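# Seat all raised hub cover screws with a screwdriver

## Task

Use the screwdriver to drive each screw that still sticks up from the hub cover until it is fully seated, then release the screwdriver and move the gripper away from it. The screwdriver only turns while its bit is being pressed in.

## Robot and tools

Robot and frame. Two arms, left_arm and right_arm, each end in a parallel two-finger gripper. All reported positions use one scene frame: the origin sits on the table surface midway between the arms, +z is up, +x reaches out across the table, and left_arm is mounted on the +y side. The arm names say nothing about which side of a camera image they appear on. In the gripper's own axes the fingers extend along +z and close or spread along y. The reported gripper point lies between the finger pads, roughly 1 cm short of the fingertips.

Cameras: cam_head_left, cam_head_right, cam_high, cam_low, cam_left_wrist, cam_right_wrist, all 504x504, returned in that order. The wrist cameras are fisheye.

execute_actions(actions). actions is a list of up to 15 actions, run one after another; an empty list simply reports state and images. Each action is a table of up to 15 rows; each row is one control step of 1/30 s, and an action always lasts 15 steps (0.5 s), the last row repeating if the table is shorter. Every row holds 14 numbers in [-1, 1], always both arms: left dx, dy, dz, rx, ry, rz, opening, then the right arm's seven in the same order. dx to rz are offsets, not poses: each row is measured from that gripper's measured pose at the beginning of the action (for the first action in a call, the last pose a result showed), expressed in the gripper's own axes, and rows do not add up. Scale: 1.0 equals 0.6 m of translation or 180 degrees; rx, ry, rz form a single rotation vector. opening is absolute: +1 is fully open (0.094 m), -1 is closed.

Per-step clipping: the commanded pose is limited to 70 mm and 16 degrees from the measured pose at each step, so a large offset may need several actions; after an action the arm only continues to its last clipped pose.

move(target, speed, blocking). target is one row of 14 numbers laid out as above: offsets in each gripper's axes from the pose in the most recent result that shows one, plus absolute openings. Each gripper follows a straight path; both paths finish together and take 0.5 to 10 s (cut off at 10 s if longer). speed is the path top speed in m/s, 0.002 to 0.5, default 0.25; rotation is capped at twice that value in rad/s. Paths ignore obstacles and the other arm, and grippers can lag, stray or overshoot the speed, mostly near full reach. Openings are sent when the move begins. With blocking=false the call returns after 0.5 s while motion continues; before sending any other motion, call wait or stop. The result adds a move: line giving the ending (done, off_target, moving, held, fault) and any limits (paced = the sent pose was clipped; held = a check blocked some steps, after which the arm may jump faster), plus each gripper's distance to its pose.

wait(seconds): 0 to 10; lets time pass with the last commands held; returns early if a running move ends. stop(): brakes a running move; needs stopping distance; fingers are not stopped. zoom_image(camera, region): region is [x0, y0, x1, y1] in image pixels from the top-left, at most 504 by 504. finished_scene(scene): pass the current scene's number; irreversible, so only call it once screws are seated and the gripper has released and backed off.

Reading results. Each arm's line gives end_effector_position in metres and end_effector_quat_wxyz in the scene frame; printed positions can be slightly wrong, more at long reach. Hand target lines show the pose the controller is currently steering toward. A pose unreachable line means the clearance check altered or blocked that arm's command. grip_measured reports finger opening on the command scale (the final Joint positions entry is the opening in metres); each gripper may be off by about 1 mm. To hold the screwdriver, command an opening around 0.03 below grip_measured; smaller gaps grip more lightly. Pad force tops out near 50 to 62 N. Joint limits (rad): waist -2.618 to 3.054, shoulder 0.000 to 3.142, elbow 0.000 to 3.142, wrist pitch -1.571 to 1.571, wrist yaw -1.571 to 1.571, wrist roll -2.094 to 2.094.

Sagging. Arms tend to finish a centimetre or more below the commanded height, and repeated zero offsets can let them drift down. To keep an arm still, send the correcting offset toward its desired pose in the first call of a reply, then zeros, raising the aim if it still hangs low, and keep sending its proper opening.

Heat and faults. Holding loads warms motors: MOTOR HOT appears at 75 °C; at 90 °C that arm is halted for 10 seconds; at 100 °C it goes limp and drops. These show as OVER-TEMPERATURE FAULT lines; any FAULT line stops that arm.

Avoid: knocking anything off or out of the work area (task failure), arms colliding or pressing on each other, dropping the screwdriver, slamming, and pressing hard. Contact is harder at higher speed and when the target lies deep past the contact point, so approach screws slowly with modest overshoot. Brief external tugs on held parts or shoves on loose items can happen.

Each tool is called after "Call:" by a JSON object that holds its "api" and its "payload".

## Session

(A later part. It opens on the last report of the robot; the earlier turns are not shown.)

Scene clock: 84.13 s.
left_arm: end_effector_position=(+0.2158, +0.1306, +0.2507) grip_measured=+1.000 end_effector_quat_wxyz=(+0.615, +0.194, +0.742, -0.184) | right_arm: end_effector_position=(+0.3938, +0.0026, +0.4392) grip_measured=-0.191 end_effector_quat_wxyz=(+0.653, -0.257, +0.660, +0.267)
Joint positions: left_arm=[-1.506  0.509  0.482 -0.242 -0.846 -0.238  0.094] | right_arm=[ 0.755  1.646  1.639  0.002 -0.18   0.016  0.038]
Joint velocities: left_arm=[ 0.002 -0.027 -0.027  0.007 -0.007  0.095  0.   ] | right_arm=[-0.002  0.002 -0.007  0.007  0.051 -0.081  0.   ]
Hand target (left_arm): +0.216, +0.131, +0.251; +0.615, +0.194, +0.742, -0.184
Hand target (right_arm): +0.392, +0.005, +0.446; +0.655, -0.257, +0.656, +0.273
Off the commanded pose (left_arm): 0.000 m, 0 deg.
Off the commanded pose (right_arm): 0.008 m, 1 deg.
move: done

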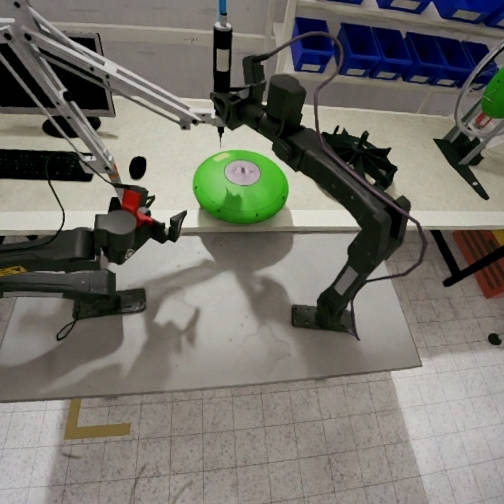

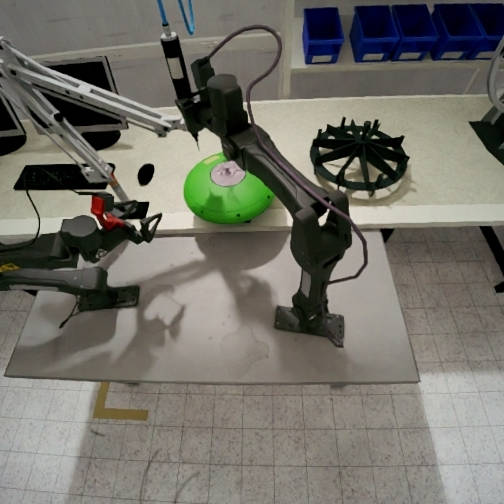

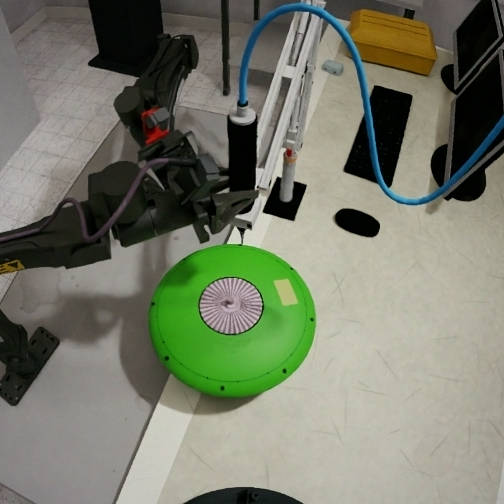

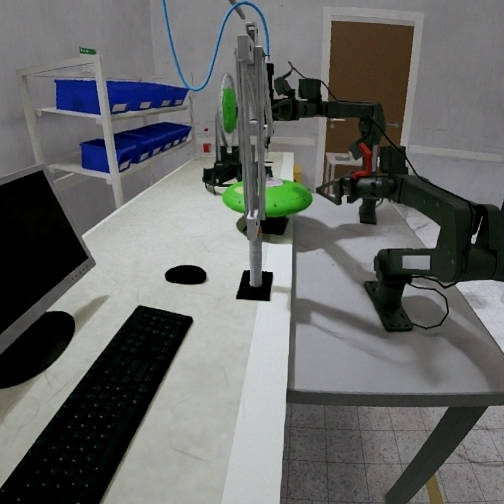

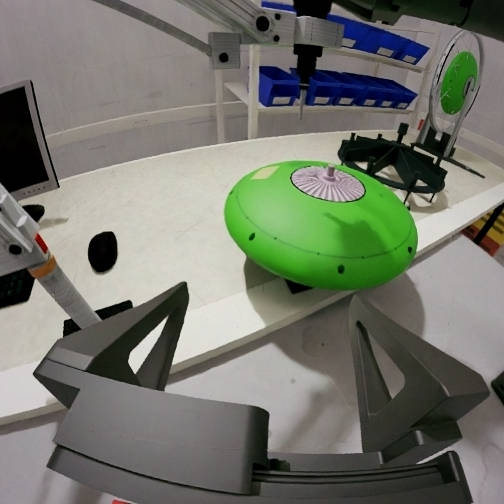

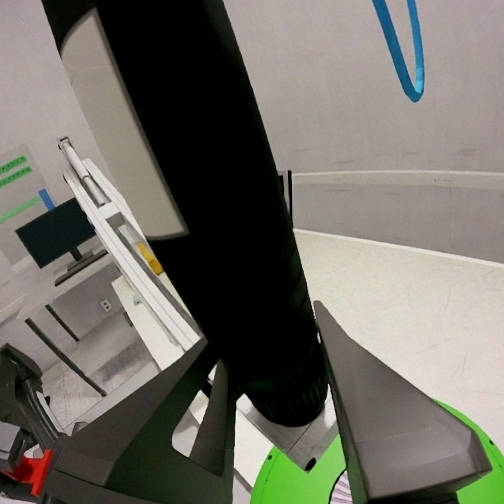

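Call:
{"api": "move", "payload": {"target": [0.07,-0.188,0.053,0,-0.05,0,1,0.11,0.017,-0.26,0.09,-0.004,0,-0.24], "speed": 0.12}}

Scene clock: 95.63 s.
left_arm: end_effector_position=(+0.1792, +0.0188, +0.2112) grip_measured=+1.000 end_effector_quat_wxyz=(+0.667, +0.174, +0.693, -0.208) | right_arm: end_effector_position=(+0.2774, -0.0947, +0.3774) grip_measured=-0.211 end_effector_quat_wxyz=(+0.688, -0.161, +0.686, +0.173)
Joint positions: left_arm=[-1.771  1.27   0.384  0.834 -1.126 -0.103  0.094] | right_arm=[0.915 1.034 0.915 0.125 0.264 0.015 0.037]
Joint velocities: left_arm=[-0.027  0.012 -0.012  0.095  0.022  0.022  0.   ] | right_arm=[-0.012  0.002 -0.002 -0.007  0.037 -0.051  0.   ]
Hand target (left_arm): +0.178, +0.022, +0.206; +0.669, +0.179, +0.693, -0.199
Hand target (right_arm): +0.272, -0.097, +0.375; +0.686, -0.161, +0.688, +0.173
Off the commanded pose (left_arm): 0.004 m, 1 deg.
Off the commanded pose (right_arm): 0.006 m, 0 deg.
move: done

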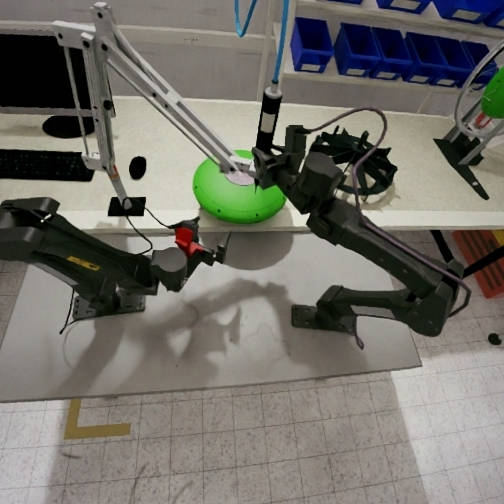

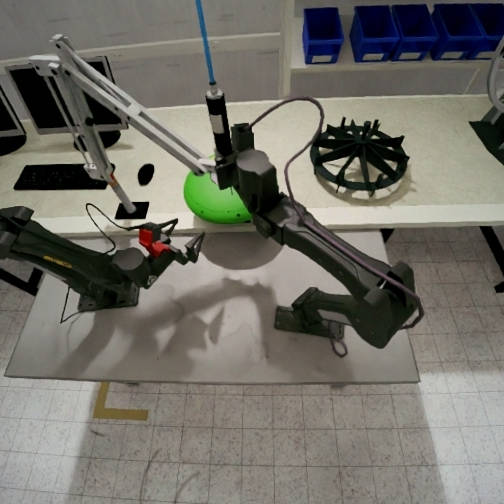

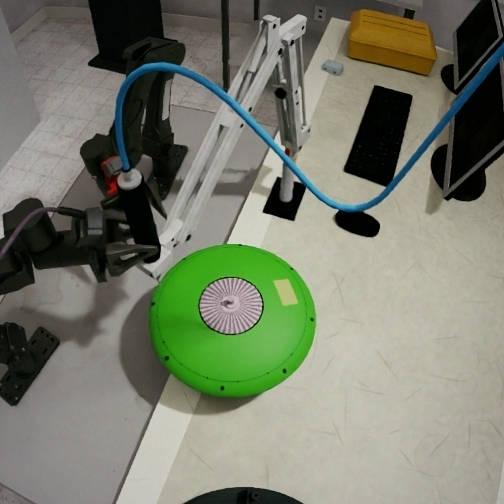

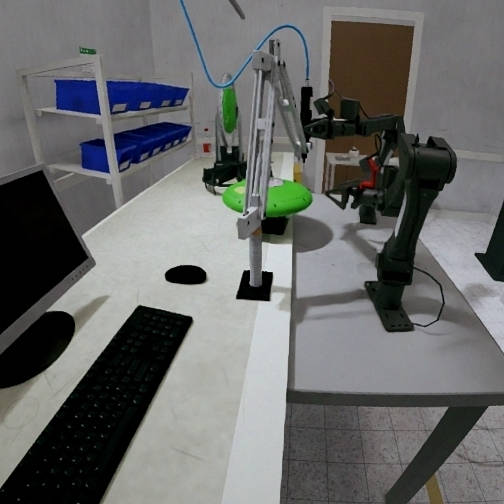

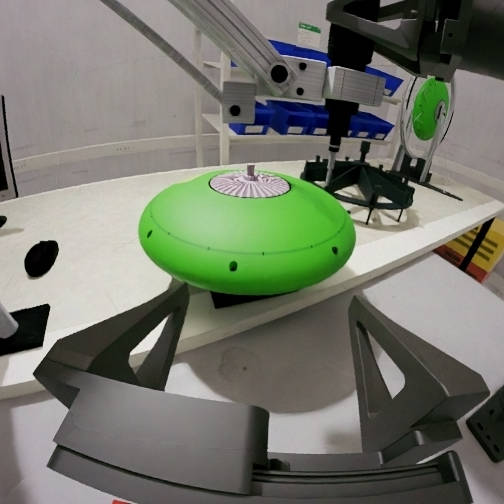

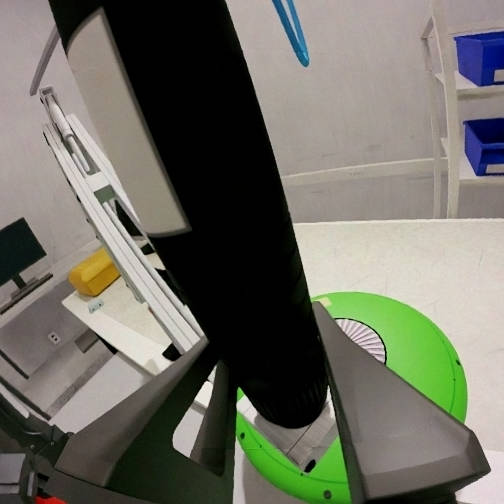

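Call:
{"api": "move", "payload": {"target": [0,0,0,0,0,0,1,0.078,0.011,-0.038,0.01,0,0,-0.25], "speed": 0.08}}

Call:
{"api": "zoom_image", "payload": {"camera": "cam_left_wrist", "region": [290, 180, 390, 280]}}

Call:
{"api": "zoom_image", "payload": {"camera": "cam_high", "region": [120, 255, 190, 325]}}

Call:
{"api": "zoom_image", "payload": {"camera": "cam_head_left", "region": [225, 170, 285, 230]}}

Scene clock: 101.90 s.
left_arm: end_effector_position=(+0.1792, +0.0188, +0.2118) grip_measured=+1.000 end_effector_quat_wxyz=(+0.668, +0.174, +0.693, -0.208) | right_arm: end_effector_position=(+0.2591, -0.0969, +0.3305) grip_measured=-0.211 end_effector_quat_wxyz=(+0.688, -0.149, +0.693, +0.159)
Joint positions: left_arm=[-1.771  1.27   0.384  0.838 -1.127 -0.101  0.094] | right_arm=[1.003 0.971 0.711 0.256 0.39  0.018 0.037]
Joint velocities: left_arm=[-0.007  0.007  0.012 -0.022  0.066  0.022  0.   ] | right_arm=[ 0.017 -0.007 -0.007 -0.007  0.007  0.007  0.001]
Hand target (left_arm): +0.179, +0.019, +0.211; +0.667, +0.174, +0.693, -0.208
Hand target (right_arm): +0.254, -0.099, +0.331; +0.690, -0.150, +0.689, +0.162
Off the commanded pose (left_arm): 0.001 m, 0 deg.
Off the commanded pose (right_arm): 0.005 m, 1 deg.
move: done

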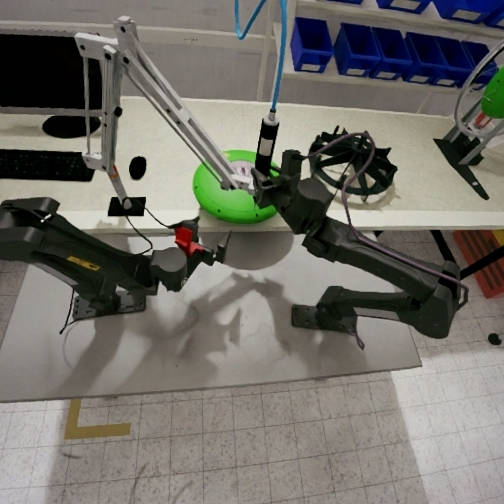

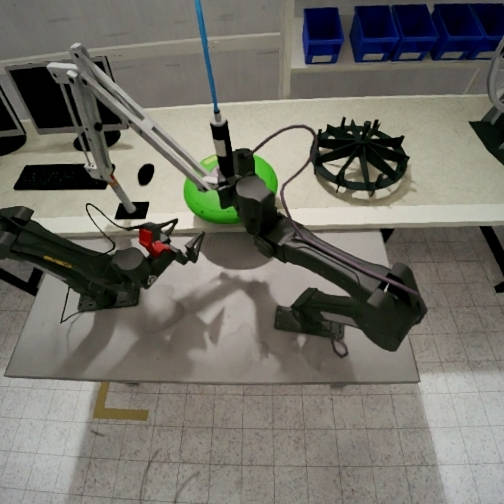

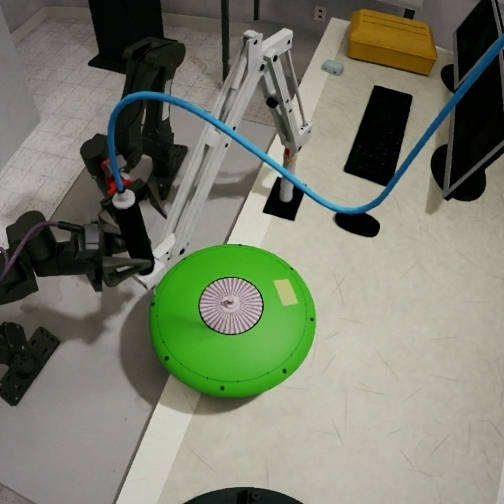

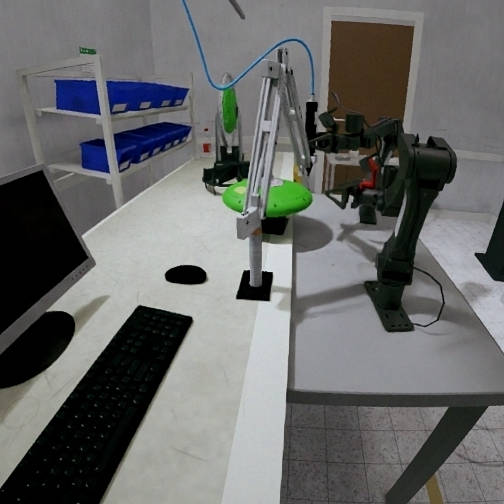

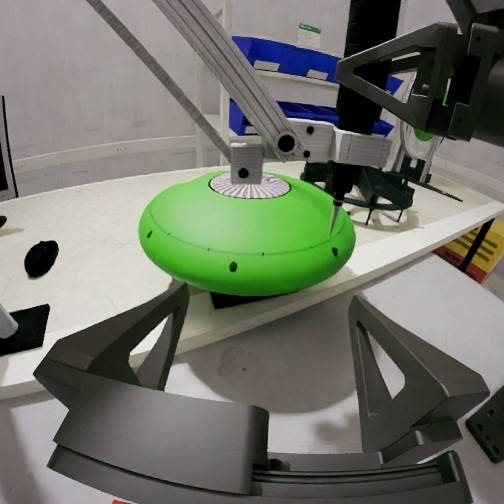

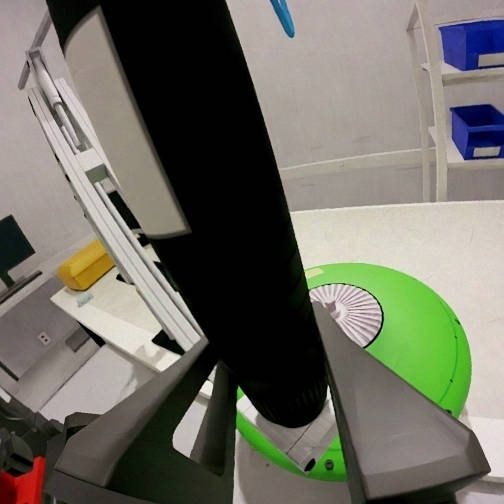

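Region (290, 180, 390, 280) of cam_left_wrist's 504x504 image, scaled by 5.040, with more detail than that image has.

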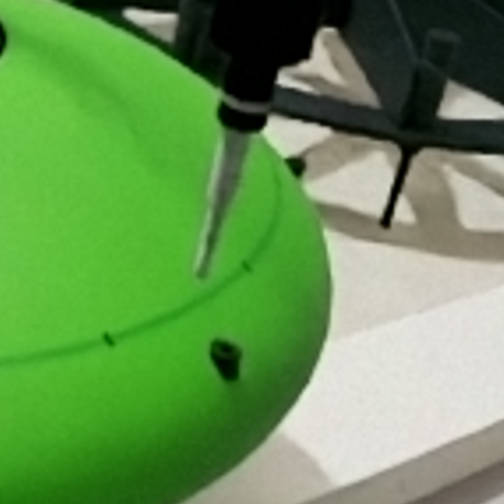

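Region (120, 255, 190, 325) of cam_high's 504x504 image, scaled by 7.200, with more detail than that image has.

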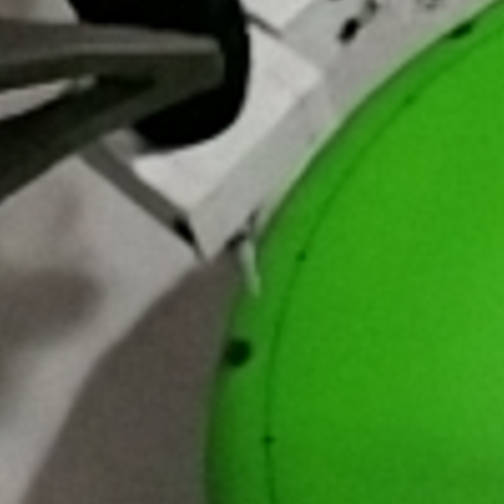

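Region (225, 170, 285, 230) of cam_head_left's 504x504 image, scaled by 8.400, with more detail than that image has.

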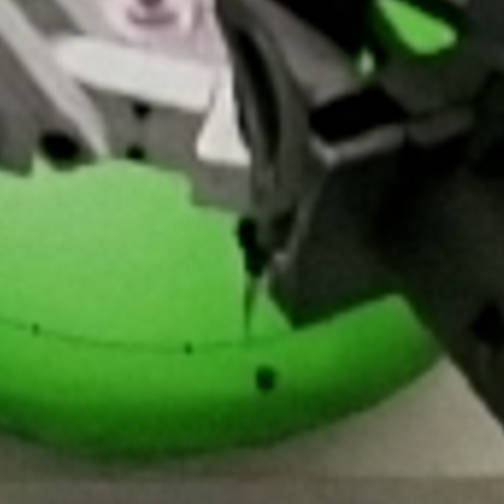

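Call:
{"api": "move", "payload": {"target": [0,0,0,0,0,0,1,0.012,-0.007,-0.02,0,-0.002,0,-0.25], "speed": 0.03}}

Call:
{"api": "zoom_image", "payload": {"camera": "cam_left_wrist", "region": [310, 210, 360, 260]}}

Call:
{"api": "zoom_image", "payload": {"camera": "cam_high", "region": [135, 280, 170, 315]}}

Call:
{"api": "zoom_image", "payload": {"camera": "cam_head_left", "region": [240, 193, 270, 223]}}

Scene clock: 110.47 s.
left_arm: end_effector_position=(+0.1792, +0.0188, +0.2118) grip_measured=+1.000 end_effector_quat_wxyz=(+0.668, +0.174, +0.693, -0.208) | right_arm: end_effector_position=(+0.2546, -0.1030, +0.3261) grip_measured=-0.211 end_effector_quat_wxyz=(+0.690, -0.146, +0.691, +0.158)
Joint positions: left_arm=[-1.771  1.27   0.384  0.838 -1.127 -0.101  0.094] | right_arm=[1.004 0.938 0.674 0.267 0.396 0.017 0.037]
Joint velocities: left_arm=[-0.007 -0.007 -0.007  0.022  0.007 -0.007  0.   ] | right_arm=[-0.007 -0.022 -0.012 -0.095 -0.051 -0.007 -0.   ]
Hand target (left_arm): +0.179, +0.019, +0.212; +0.668, +0.174, +0.693, -0.208
Hand target (right_arm): +0.250, -0.105, +0.323; +0.690, -0.148, +0.691, +0.159
Off the commanded pose (left_arm): 0.000 m, 0 deg.
Off the commanded pose (right_arm): 0.006 m, 0 deg.
move: done

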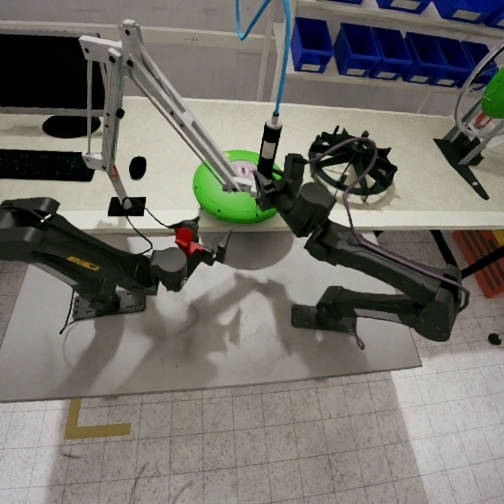

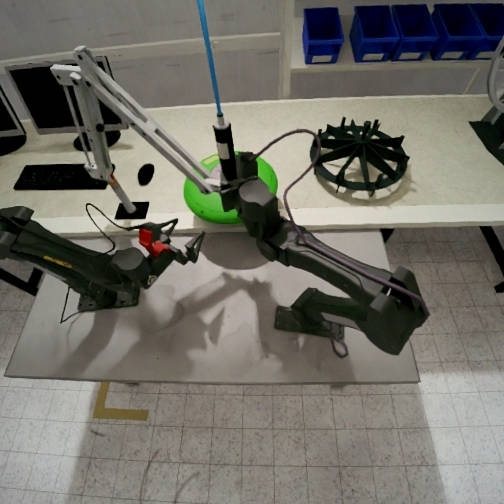

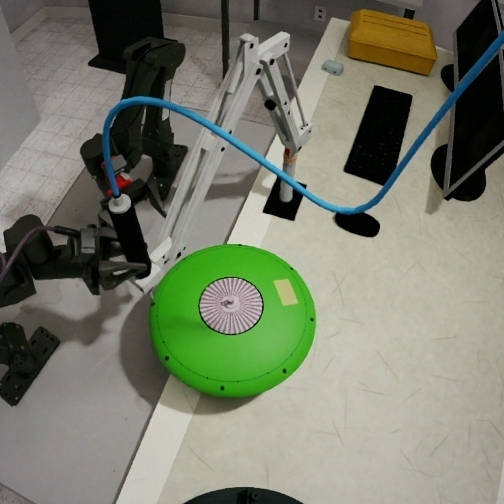

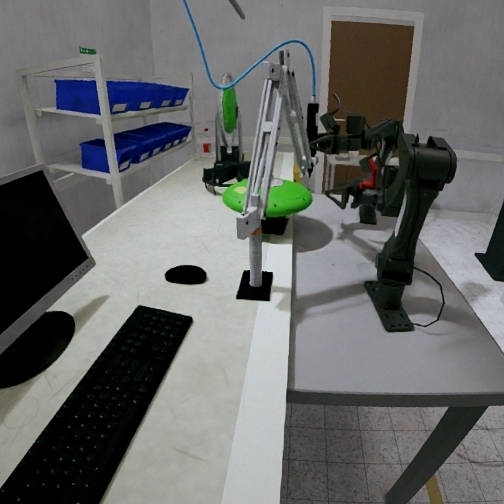

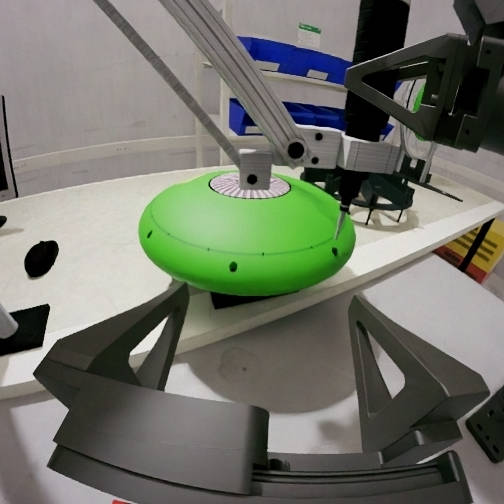

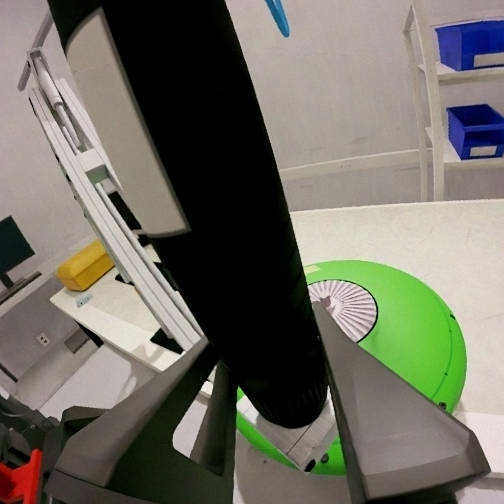

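Region (310, 210, 360, 260) of cam_left_wrist's 504x504 image, scaled by 10.080, with more detail than that image has.

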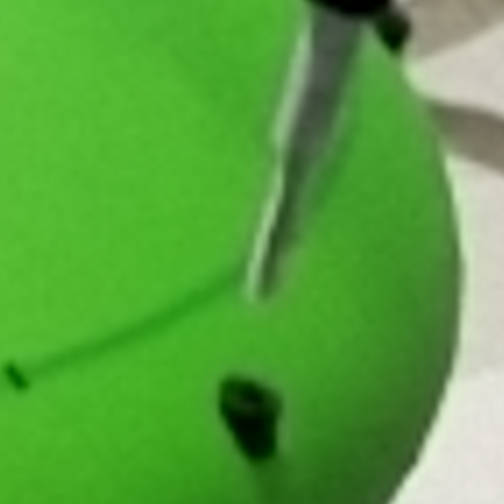

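Region (135, 280, 170, 315) of cam_high's 504x504 image, scaled by 14.400, with more detail than that image has.

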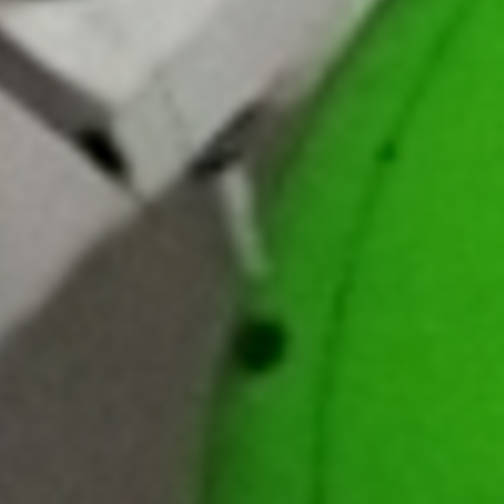

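Region (240, 193, 270, 223) of cam_head_left's 504x504 image, scaled by 16.800, with more detail than that image has.

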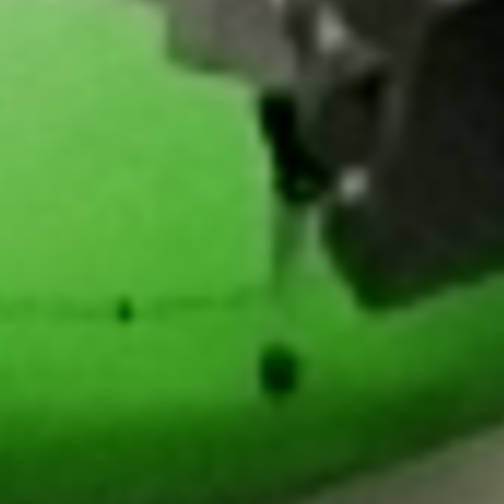

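Call:
{"api": "move", "payload": {"target": [0,0,0,0,0,0,1,0.017,-0.0015,-0.0118,0,0,0,-0.25], "speed": 0.02}}

Call:
{"api": "zoom_image", "payload": {"camera": "cam_left_wrist", "region": [310, 210, 360, 260]}}

Call:
{"api": "zoom_image", "payload": {"camera": "cam_high", "region": [135, 280, 170, 315]}}

Call:
{"api": "zoom_image", "payload": {"camera": "cam_head_left", "region": [240, 193, 270, 223]}}

Scene clock: 117.00 s.
left_arm: end_effector_position=(+0.1792, +0.0188, +0.2118) grip_measured=+1.000 end_effector_quat_wxyz=(+0.668, +0.174, +0.693, -0.208) | right_arm: end_effector_position=(+0.2545, -0.1034, +0.3171) grip_measured=-0.211 end_effector_quat_wxyz=(+0.689, -0.146, +0.693, +0.157)
Joint positions: left_arm=[-1.771  1.27   0.384  0.838 -1.127 -0.101  0.094] | right_arm=[1.004 0.938 0.643 0.292 0.397 0.018 0.037]
Joint velocities: left_arm=[-0.017 -0.012  0.002 -0.037 -0.022 -0.007  0.   ] | right_arm=[-0.022 -0.012 -0.002 -0.022 -0.095 -0.022  0.001]
Hand target (left_arm): +0.179, +0.019, +0.212; +0.668, +0.174, +0.693, -0.208
Hand target (right_arm): +0.249, -0.106, +0.316; +0.690, -0.146, +0.691, +0.158
Off the commanded pose (left_arm): 0.000 m, 0 deg.
Off the commanded pose (right_arm): 0.007 m, 0 deg.
move: done

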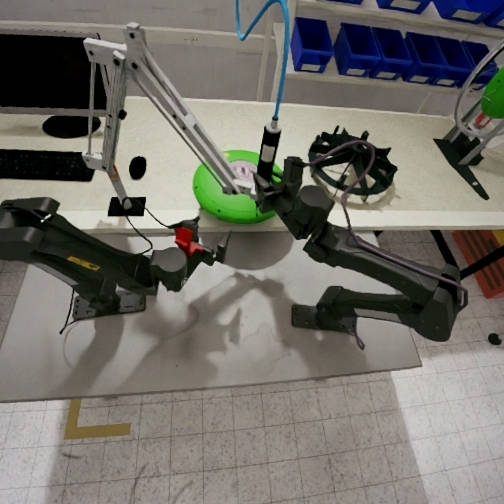

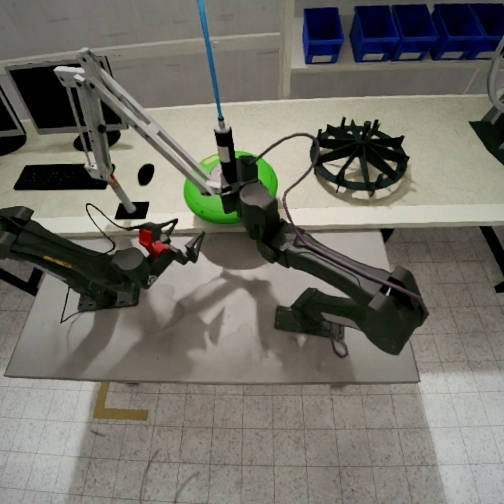

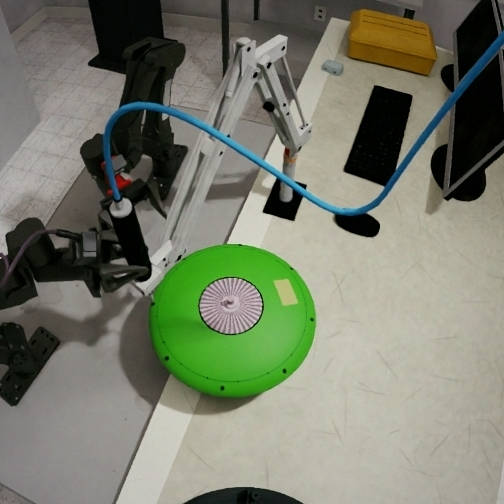

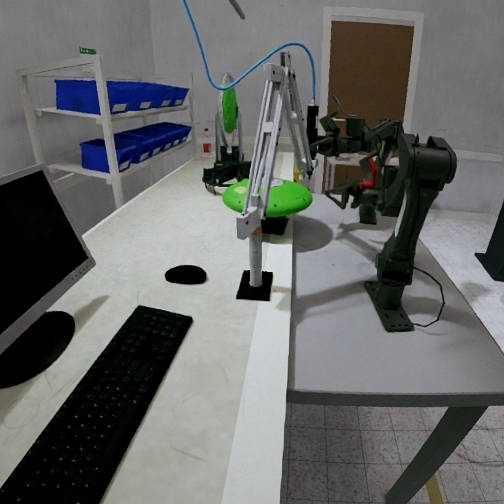

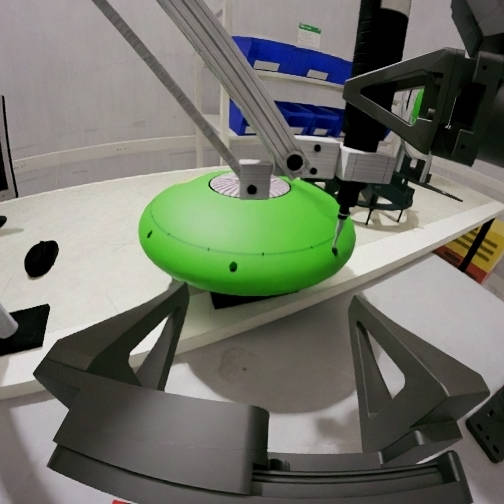

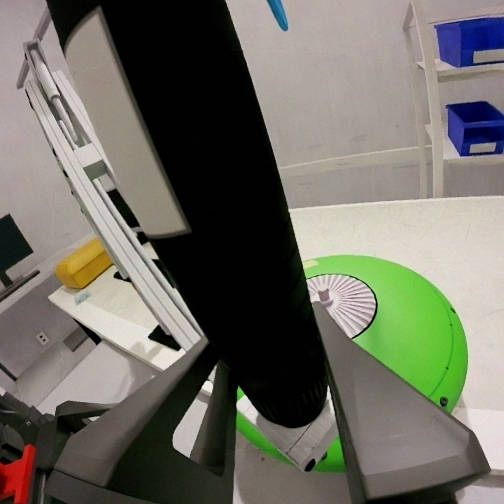

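Region (310, 210, 360, 260) of cam_left_wrist's 504x504 image, scaled by 10.080, with more detail than that image has.

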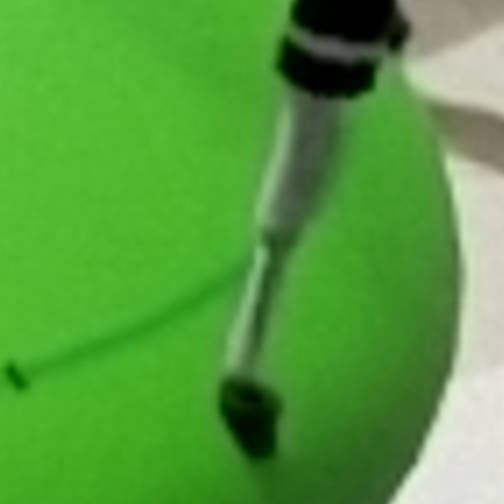

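Region (135, 280, 170, 315) of cam_high's 504x504 image, scaled by 14.400, with more detail than that image has.

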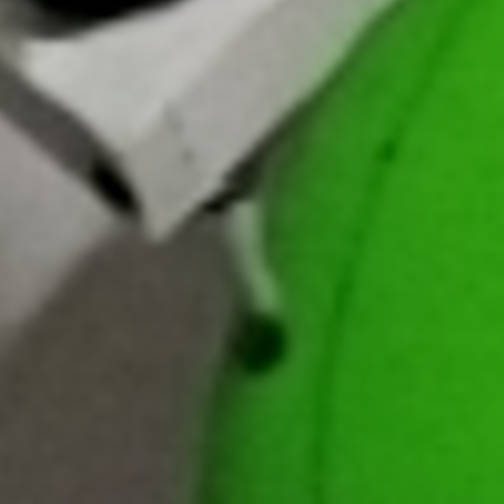

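Region (240, 193, 270, 223) of cam_head_left's 504x504 image, scaled by 16.800, with more detail than that image has.

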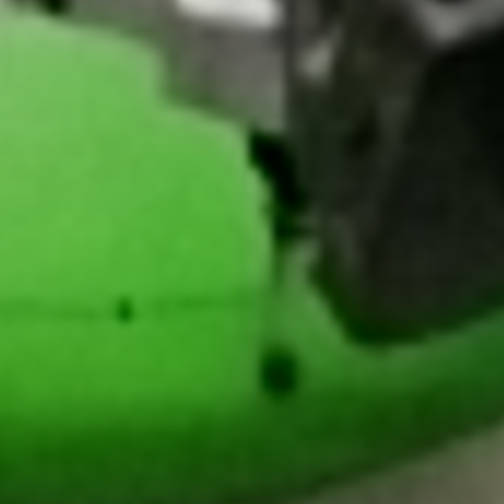

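Call:
{"api": "execute_actions", "payload": {"actions": [[[0,0,0,0,0,0,1,0,-0.004,-0.014,0,-0.002,0,-0.25]]]}}

Call:
{"api": "zoom_image", "payload": {"camera": "cam_left_wrist", "region": [310, 210, 360, 260]}}

Call:
{"api": "zoom_image", "payload": {"camera": "cam_high", "region": [135, 280, 170, 315]}}

Scene clock: 122.40 s.
left_arm: end_effector_position=(+0.1792, +0.0188, +0.2118) grip_measured=+1.000 end_effector_quat_wxyz=(+0.668, +0.174, +0.693, -0.208) | right_arm: end_effector_position=(+0.2529, -0.1055, +0.3204) grip_measured=-0.211 end_effector_quat_wxyz=(+0.691, -0.144, +0.690, +0.158)
Joint positions: left_arm=[-1.771  1.27   0.384  0.838 -1.127 -0.101  0.094] | right_arm=[1.004 0.925 0.643 0.288 0.399 0.016 0.037]
Joint velocities: left_arm=[ 0.002 -0.012  0.002 -0.007 -0.037 -0.081  0.   ] | right_arm=[ 0.022  0.007  0.002 -0.007 -0.022 -0.095 -0.   ]
Hand target (left_arm): +0.179, +0.019, +0.212; +0.668, +0.174, +0.693, -0.208
Hand target (right_arm): +0.248, -0.109, +0.317; +0.691, -0.146, +0.691, +0.158
Off the commanded pose (left_arm): 0.000 m, 0 deg.
Off the commanded pose (right_arm): 0.007 m, 0 deg.

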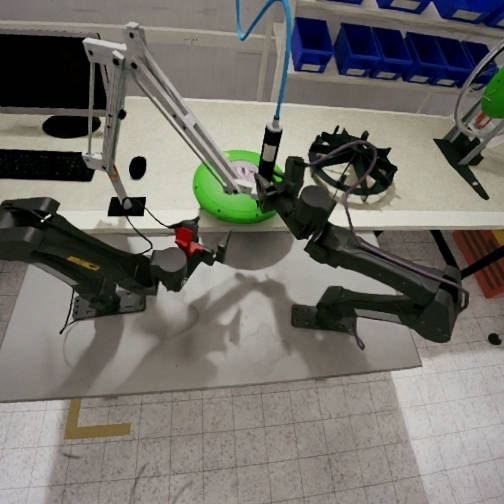

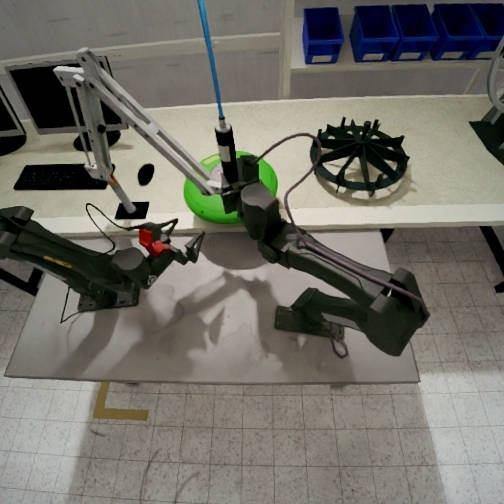

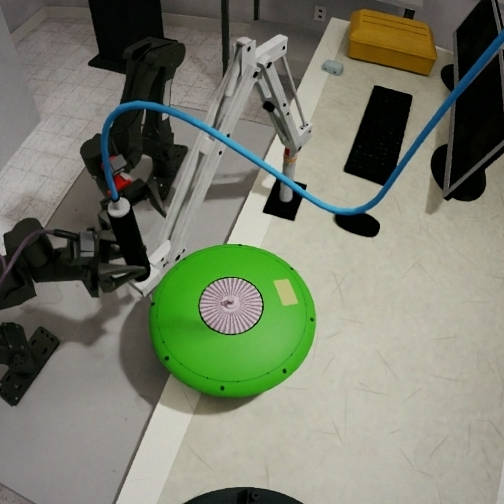

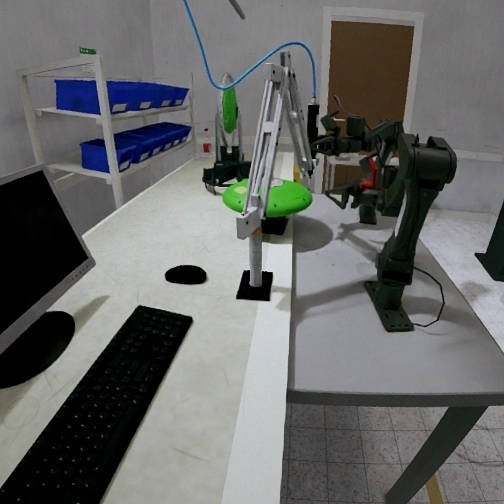

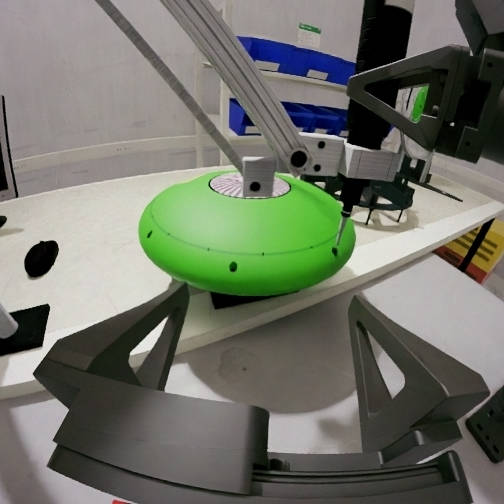

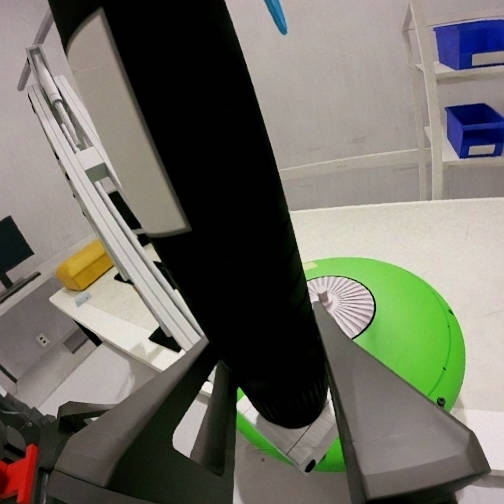

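Region (310, 210, 360, 260) of cam_left_wrist's 504x504 image, scaled by 10.080, with more detail than that image has.

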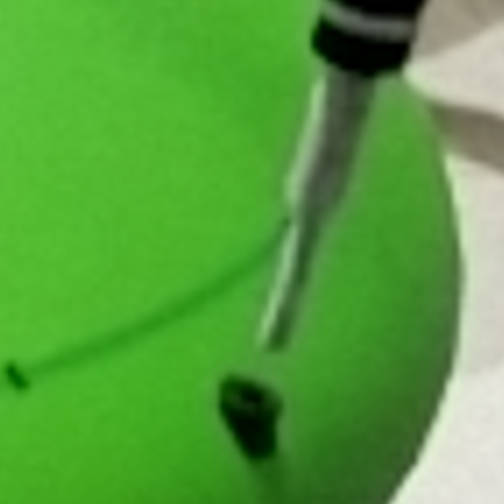

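Region (135, 280, 170, 315) of cam_high's 504x504 image, scaled by 14.400, with more detail than that image has.

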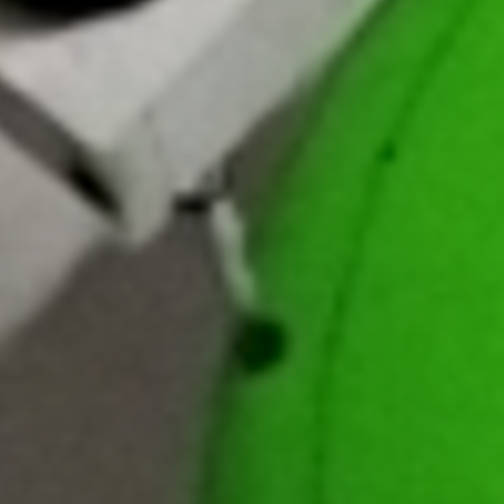

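Call:
{"api": "move", "payload": {"target": [0,0,0,0,0,0,1,0.016,0,-0.002,0,0,0,-0.25], "speed": 0.015}}

Call:
{"api": "zoom_image", "payload": {"camera": "cam_left_wrist", "region": [310, 210, 360, 260]}}

Call:
{"api": "zoom_image", "payload": {"camera": "cam_high", "region": [135, 280, 170, 315]}}

Scene clock: 132.33 s.
left_arm: end_effector_position=(+0.1792, +0.0188, +0.2118) grip_measured=+1.000 end_effector_quat_wxyz=(+0.668, +0.174, +0.693, -0.208) | right_arm: end_effector_position=(+0.2528, -0.1057, +0.3161) grip_measured=-0.211 end_effector_quat_wxyz=(+0.692, -0.144, +0.689, +0.158)
Joint positions: left_arm=[-1.771  1.27   0.384  0.838 -1.127 -0.101  0.094] | right_arm=[1.004 0.925 0.624 0.31  0.399 0.015 0.037]
Joint velocities: left_arm=[-0.012 -0.007 -0.002 -0.081 -0.007  0.066  0.   ] | right_arm=[ 0.002  0.002 -0.022 -0.007  0.066 -0.022 -0.   ]
Hand target (left_arm): +0.179, +0.019, +0.212; +0.668, +0.174, +0.693, -0.208
Hand target (right_arm): +0.252, -0.106, +0.311; +0.691, -0.144, +0.690, +0.158
Off the commanded pose (left_arm): 0.000 m, 0 deg.
Off the commanded pose (right_arm): 0.005 m, 0 deg.
move: done

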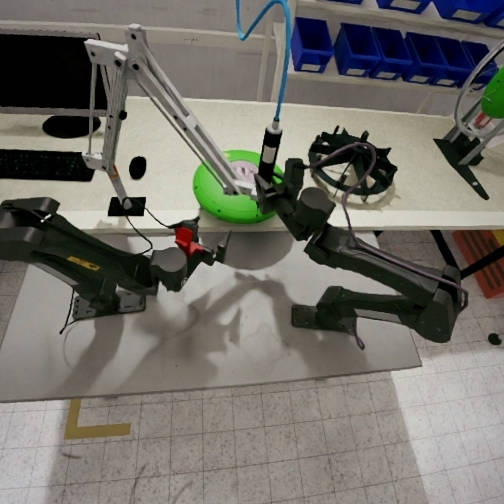

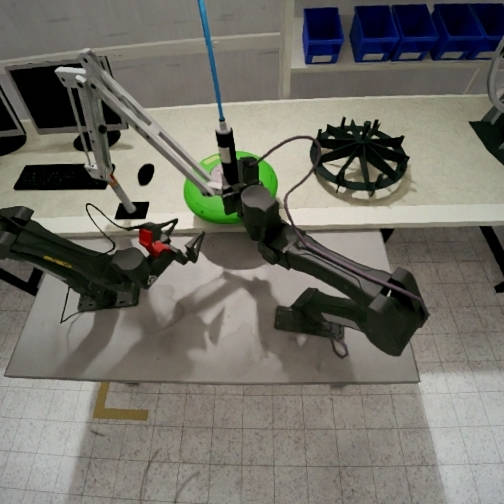

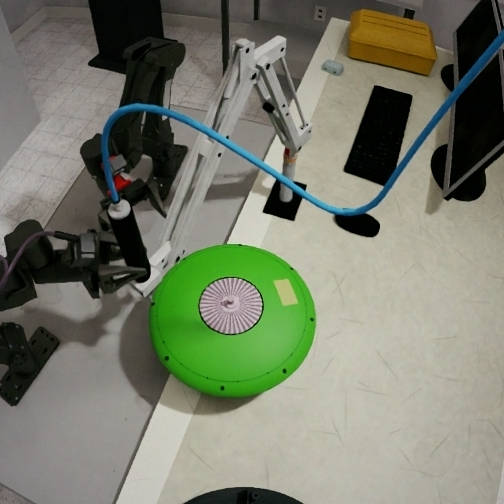

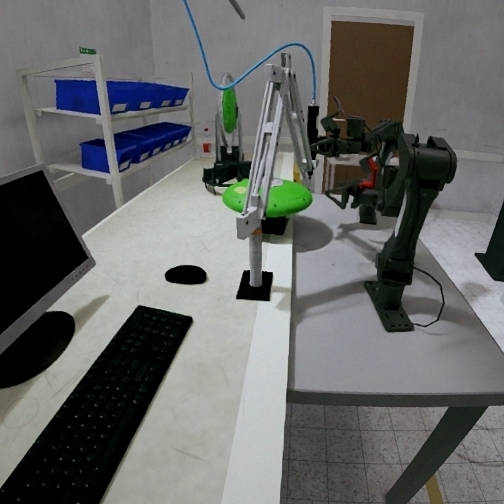

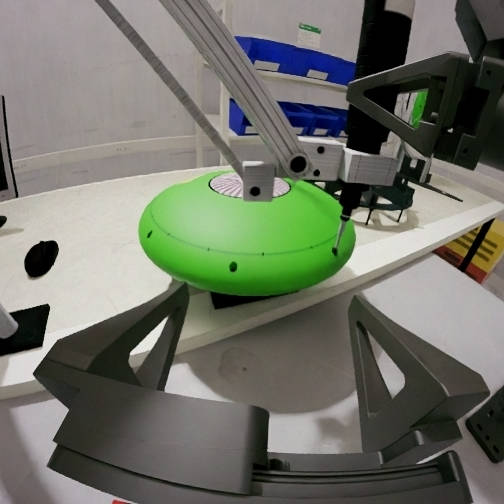

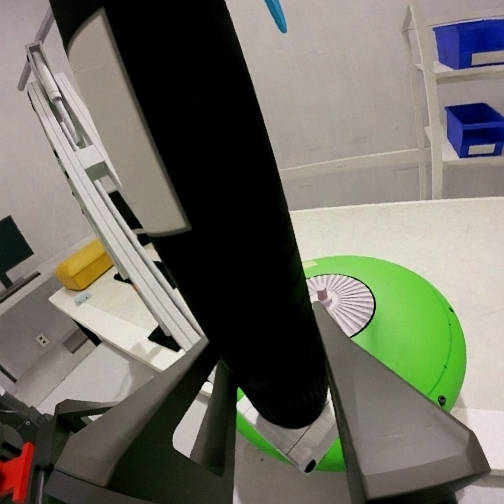

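Region (310, 210, 360, 260) of cam_left_wrist's 504x504 image, scaled by 10.080, with more detail than that image has.

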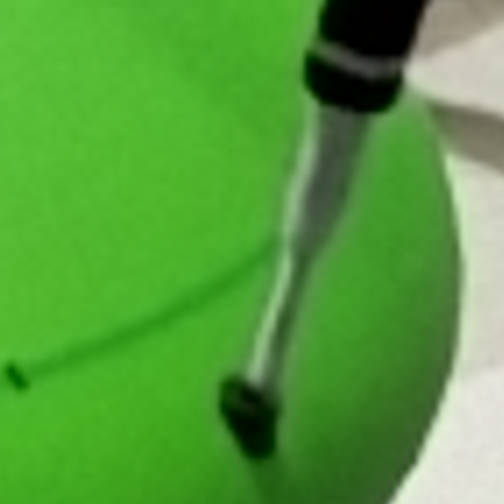

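Region (135, 280, 170, 315) of cam_high's 504x504 image, scaled by 14.400, with more detail than that image has.

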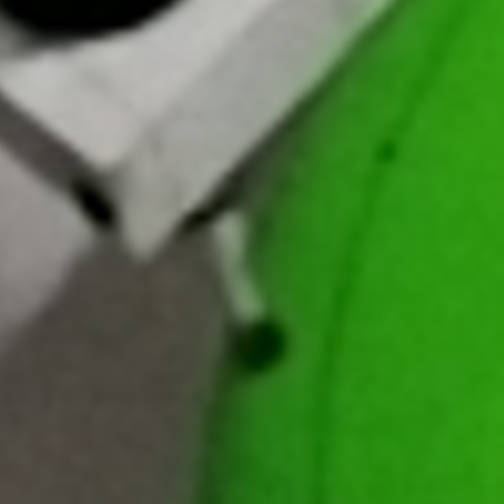

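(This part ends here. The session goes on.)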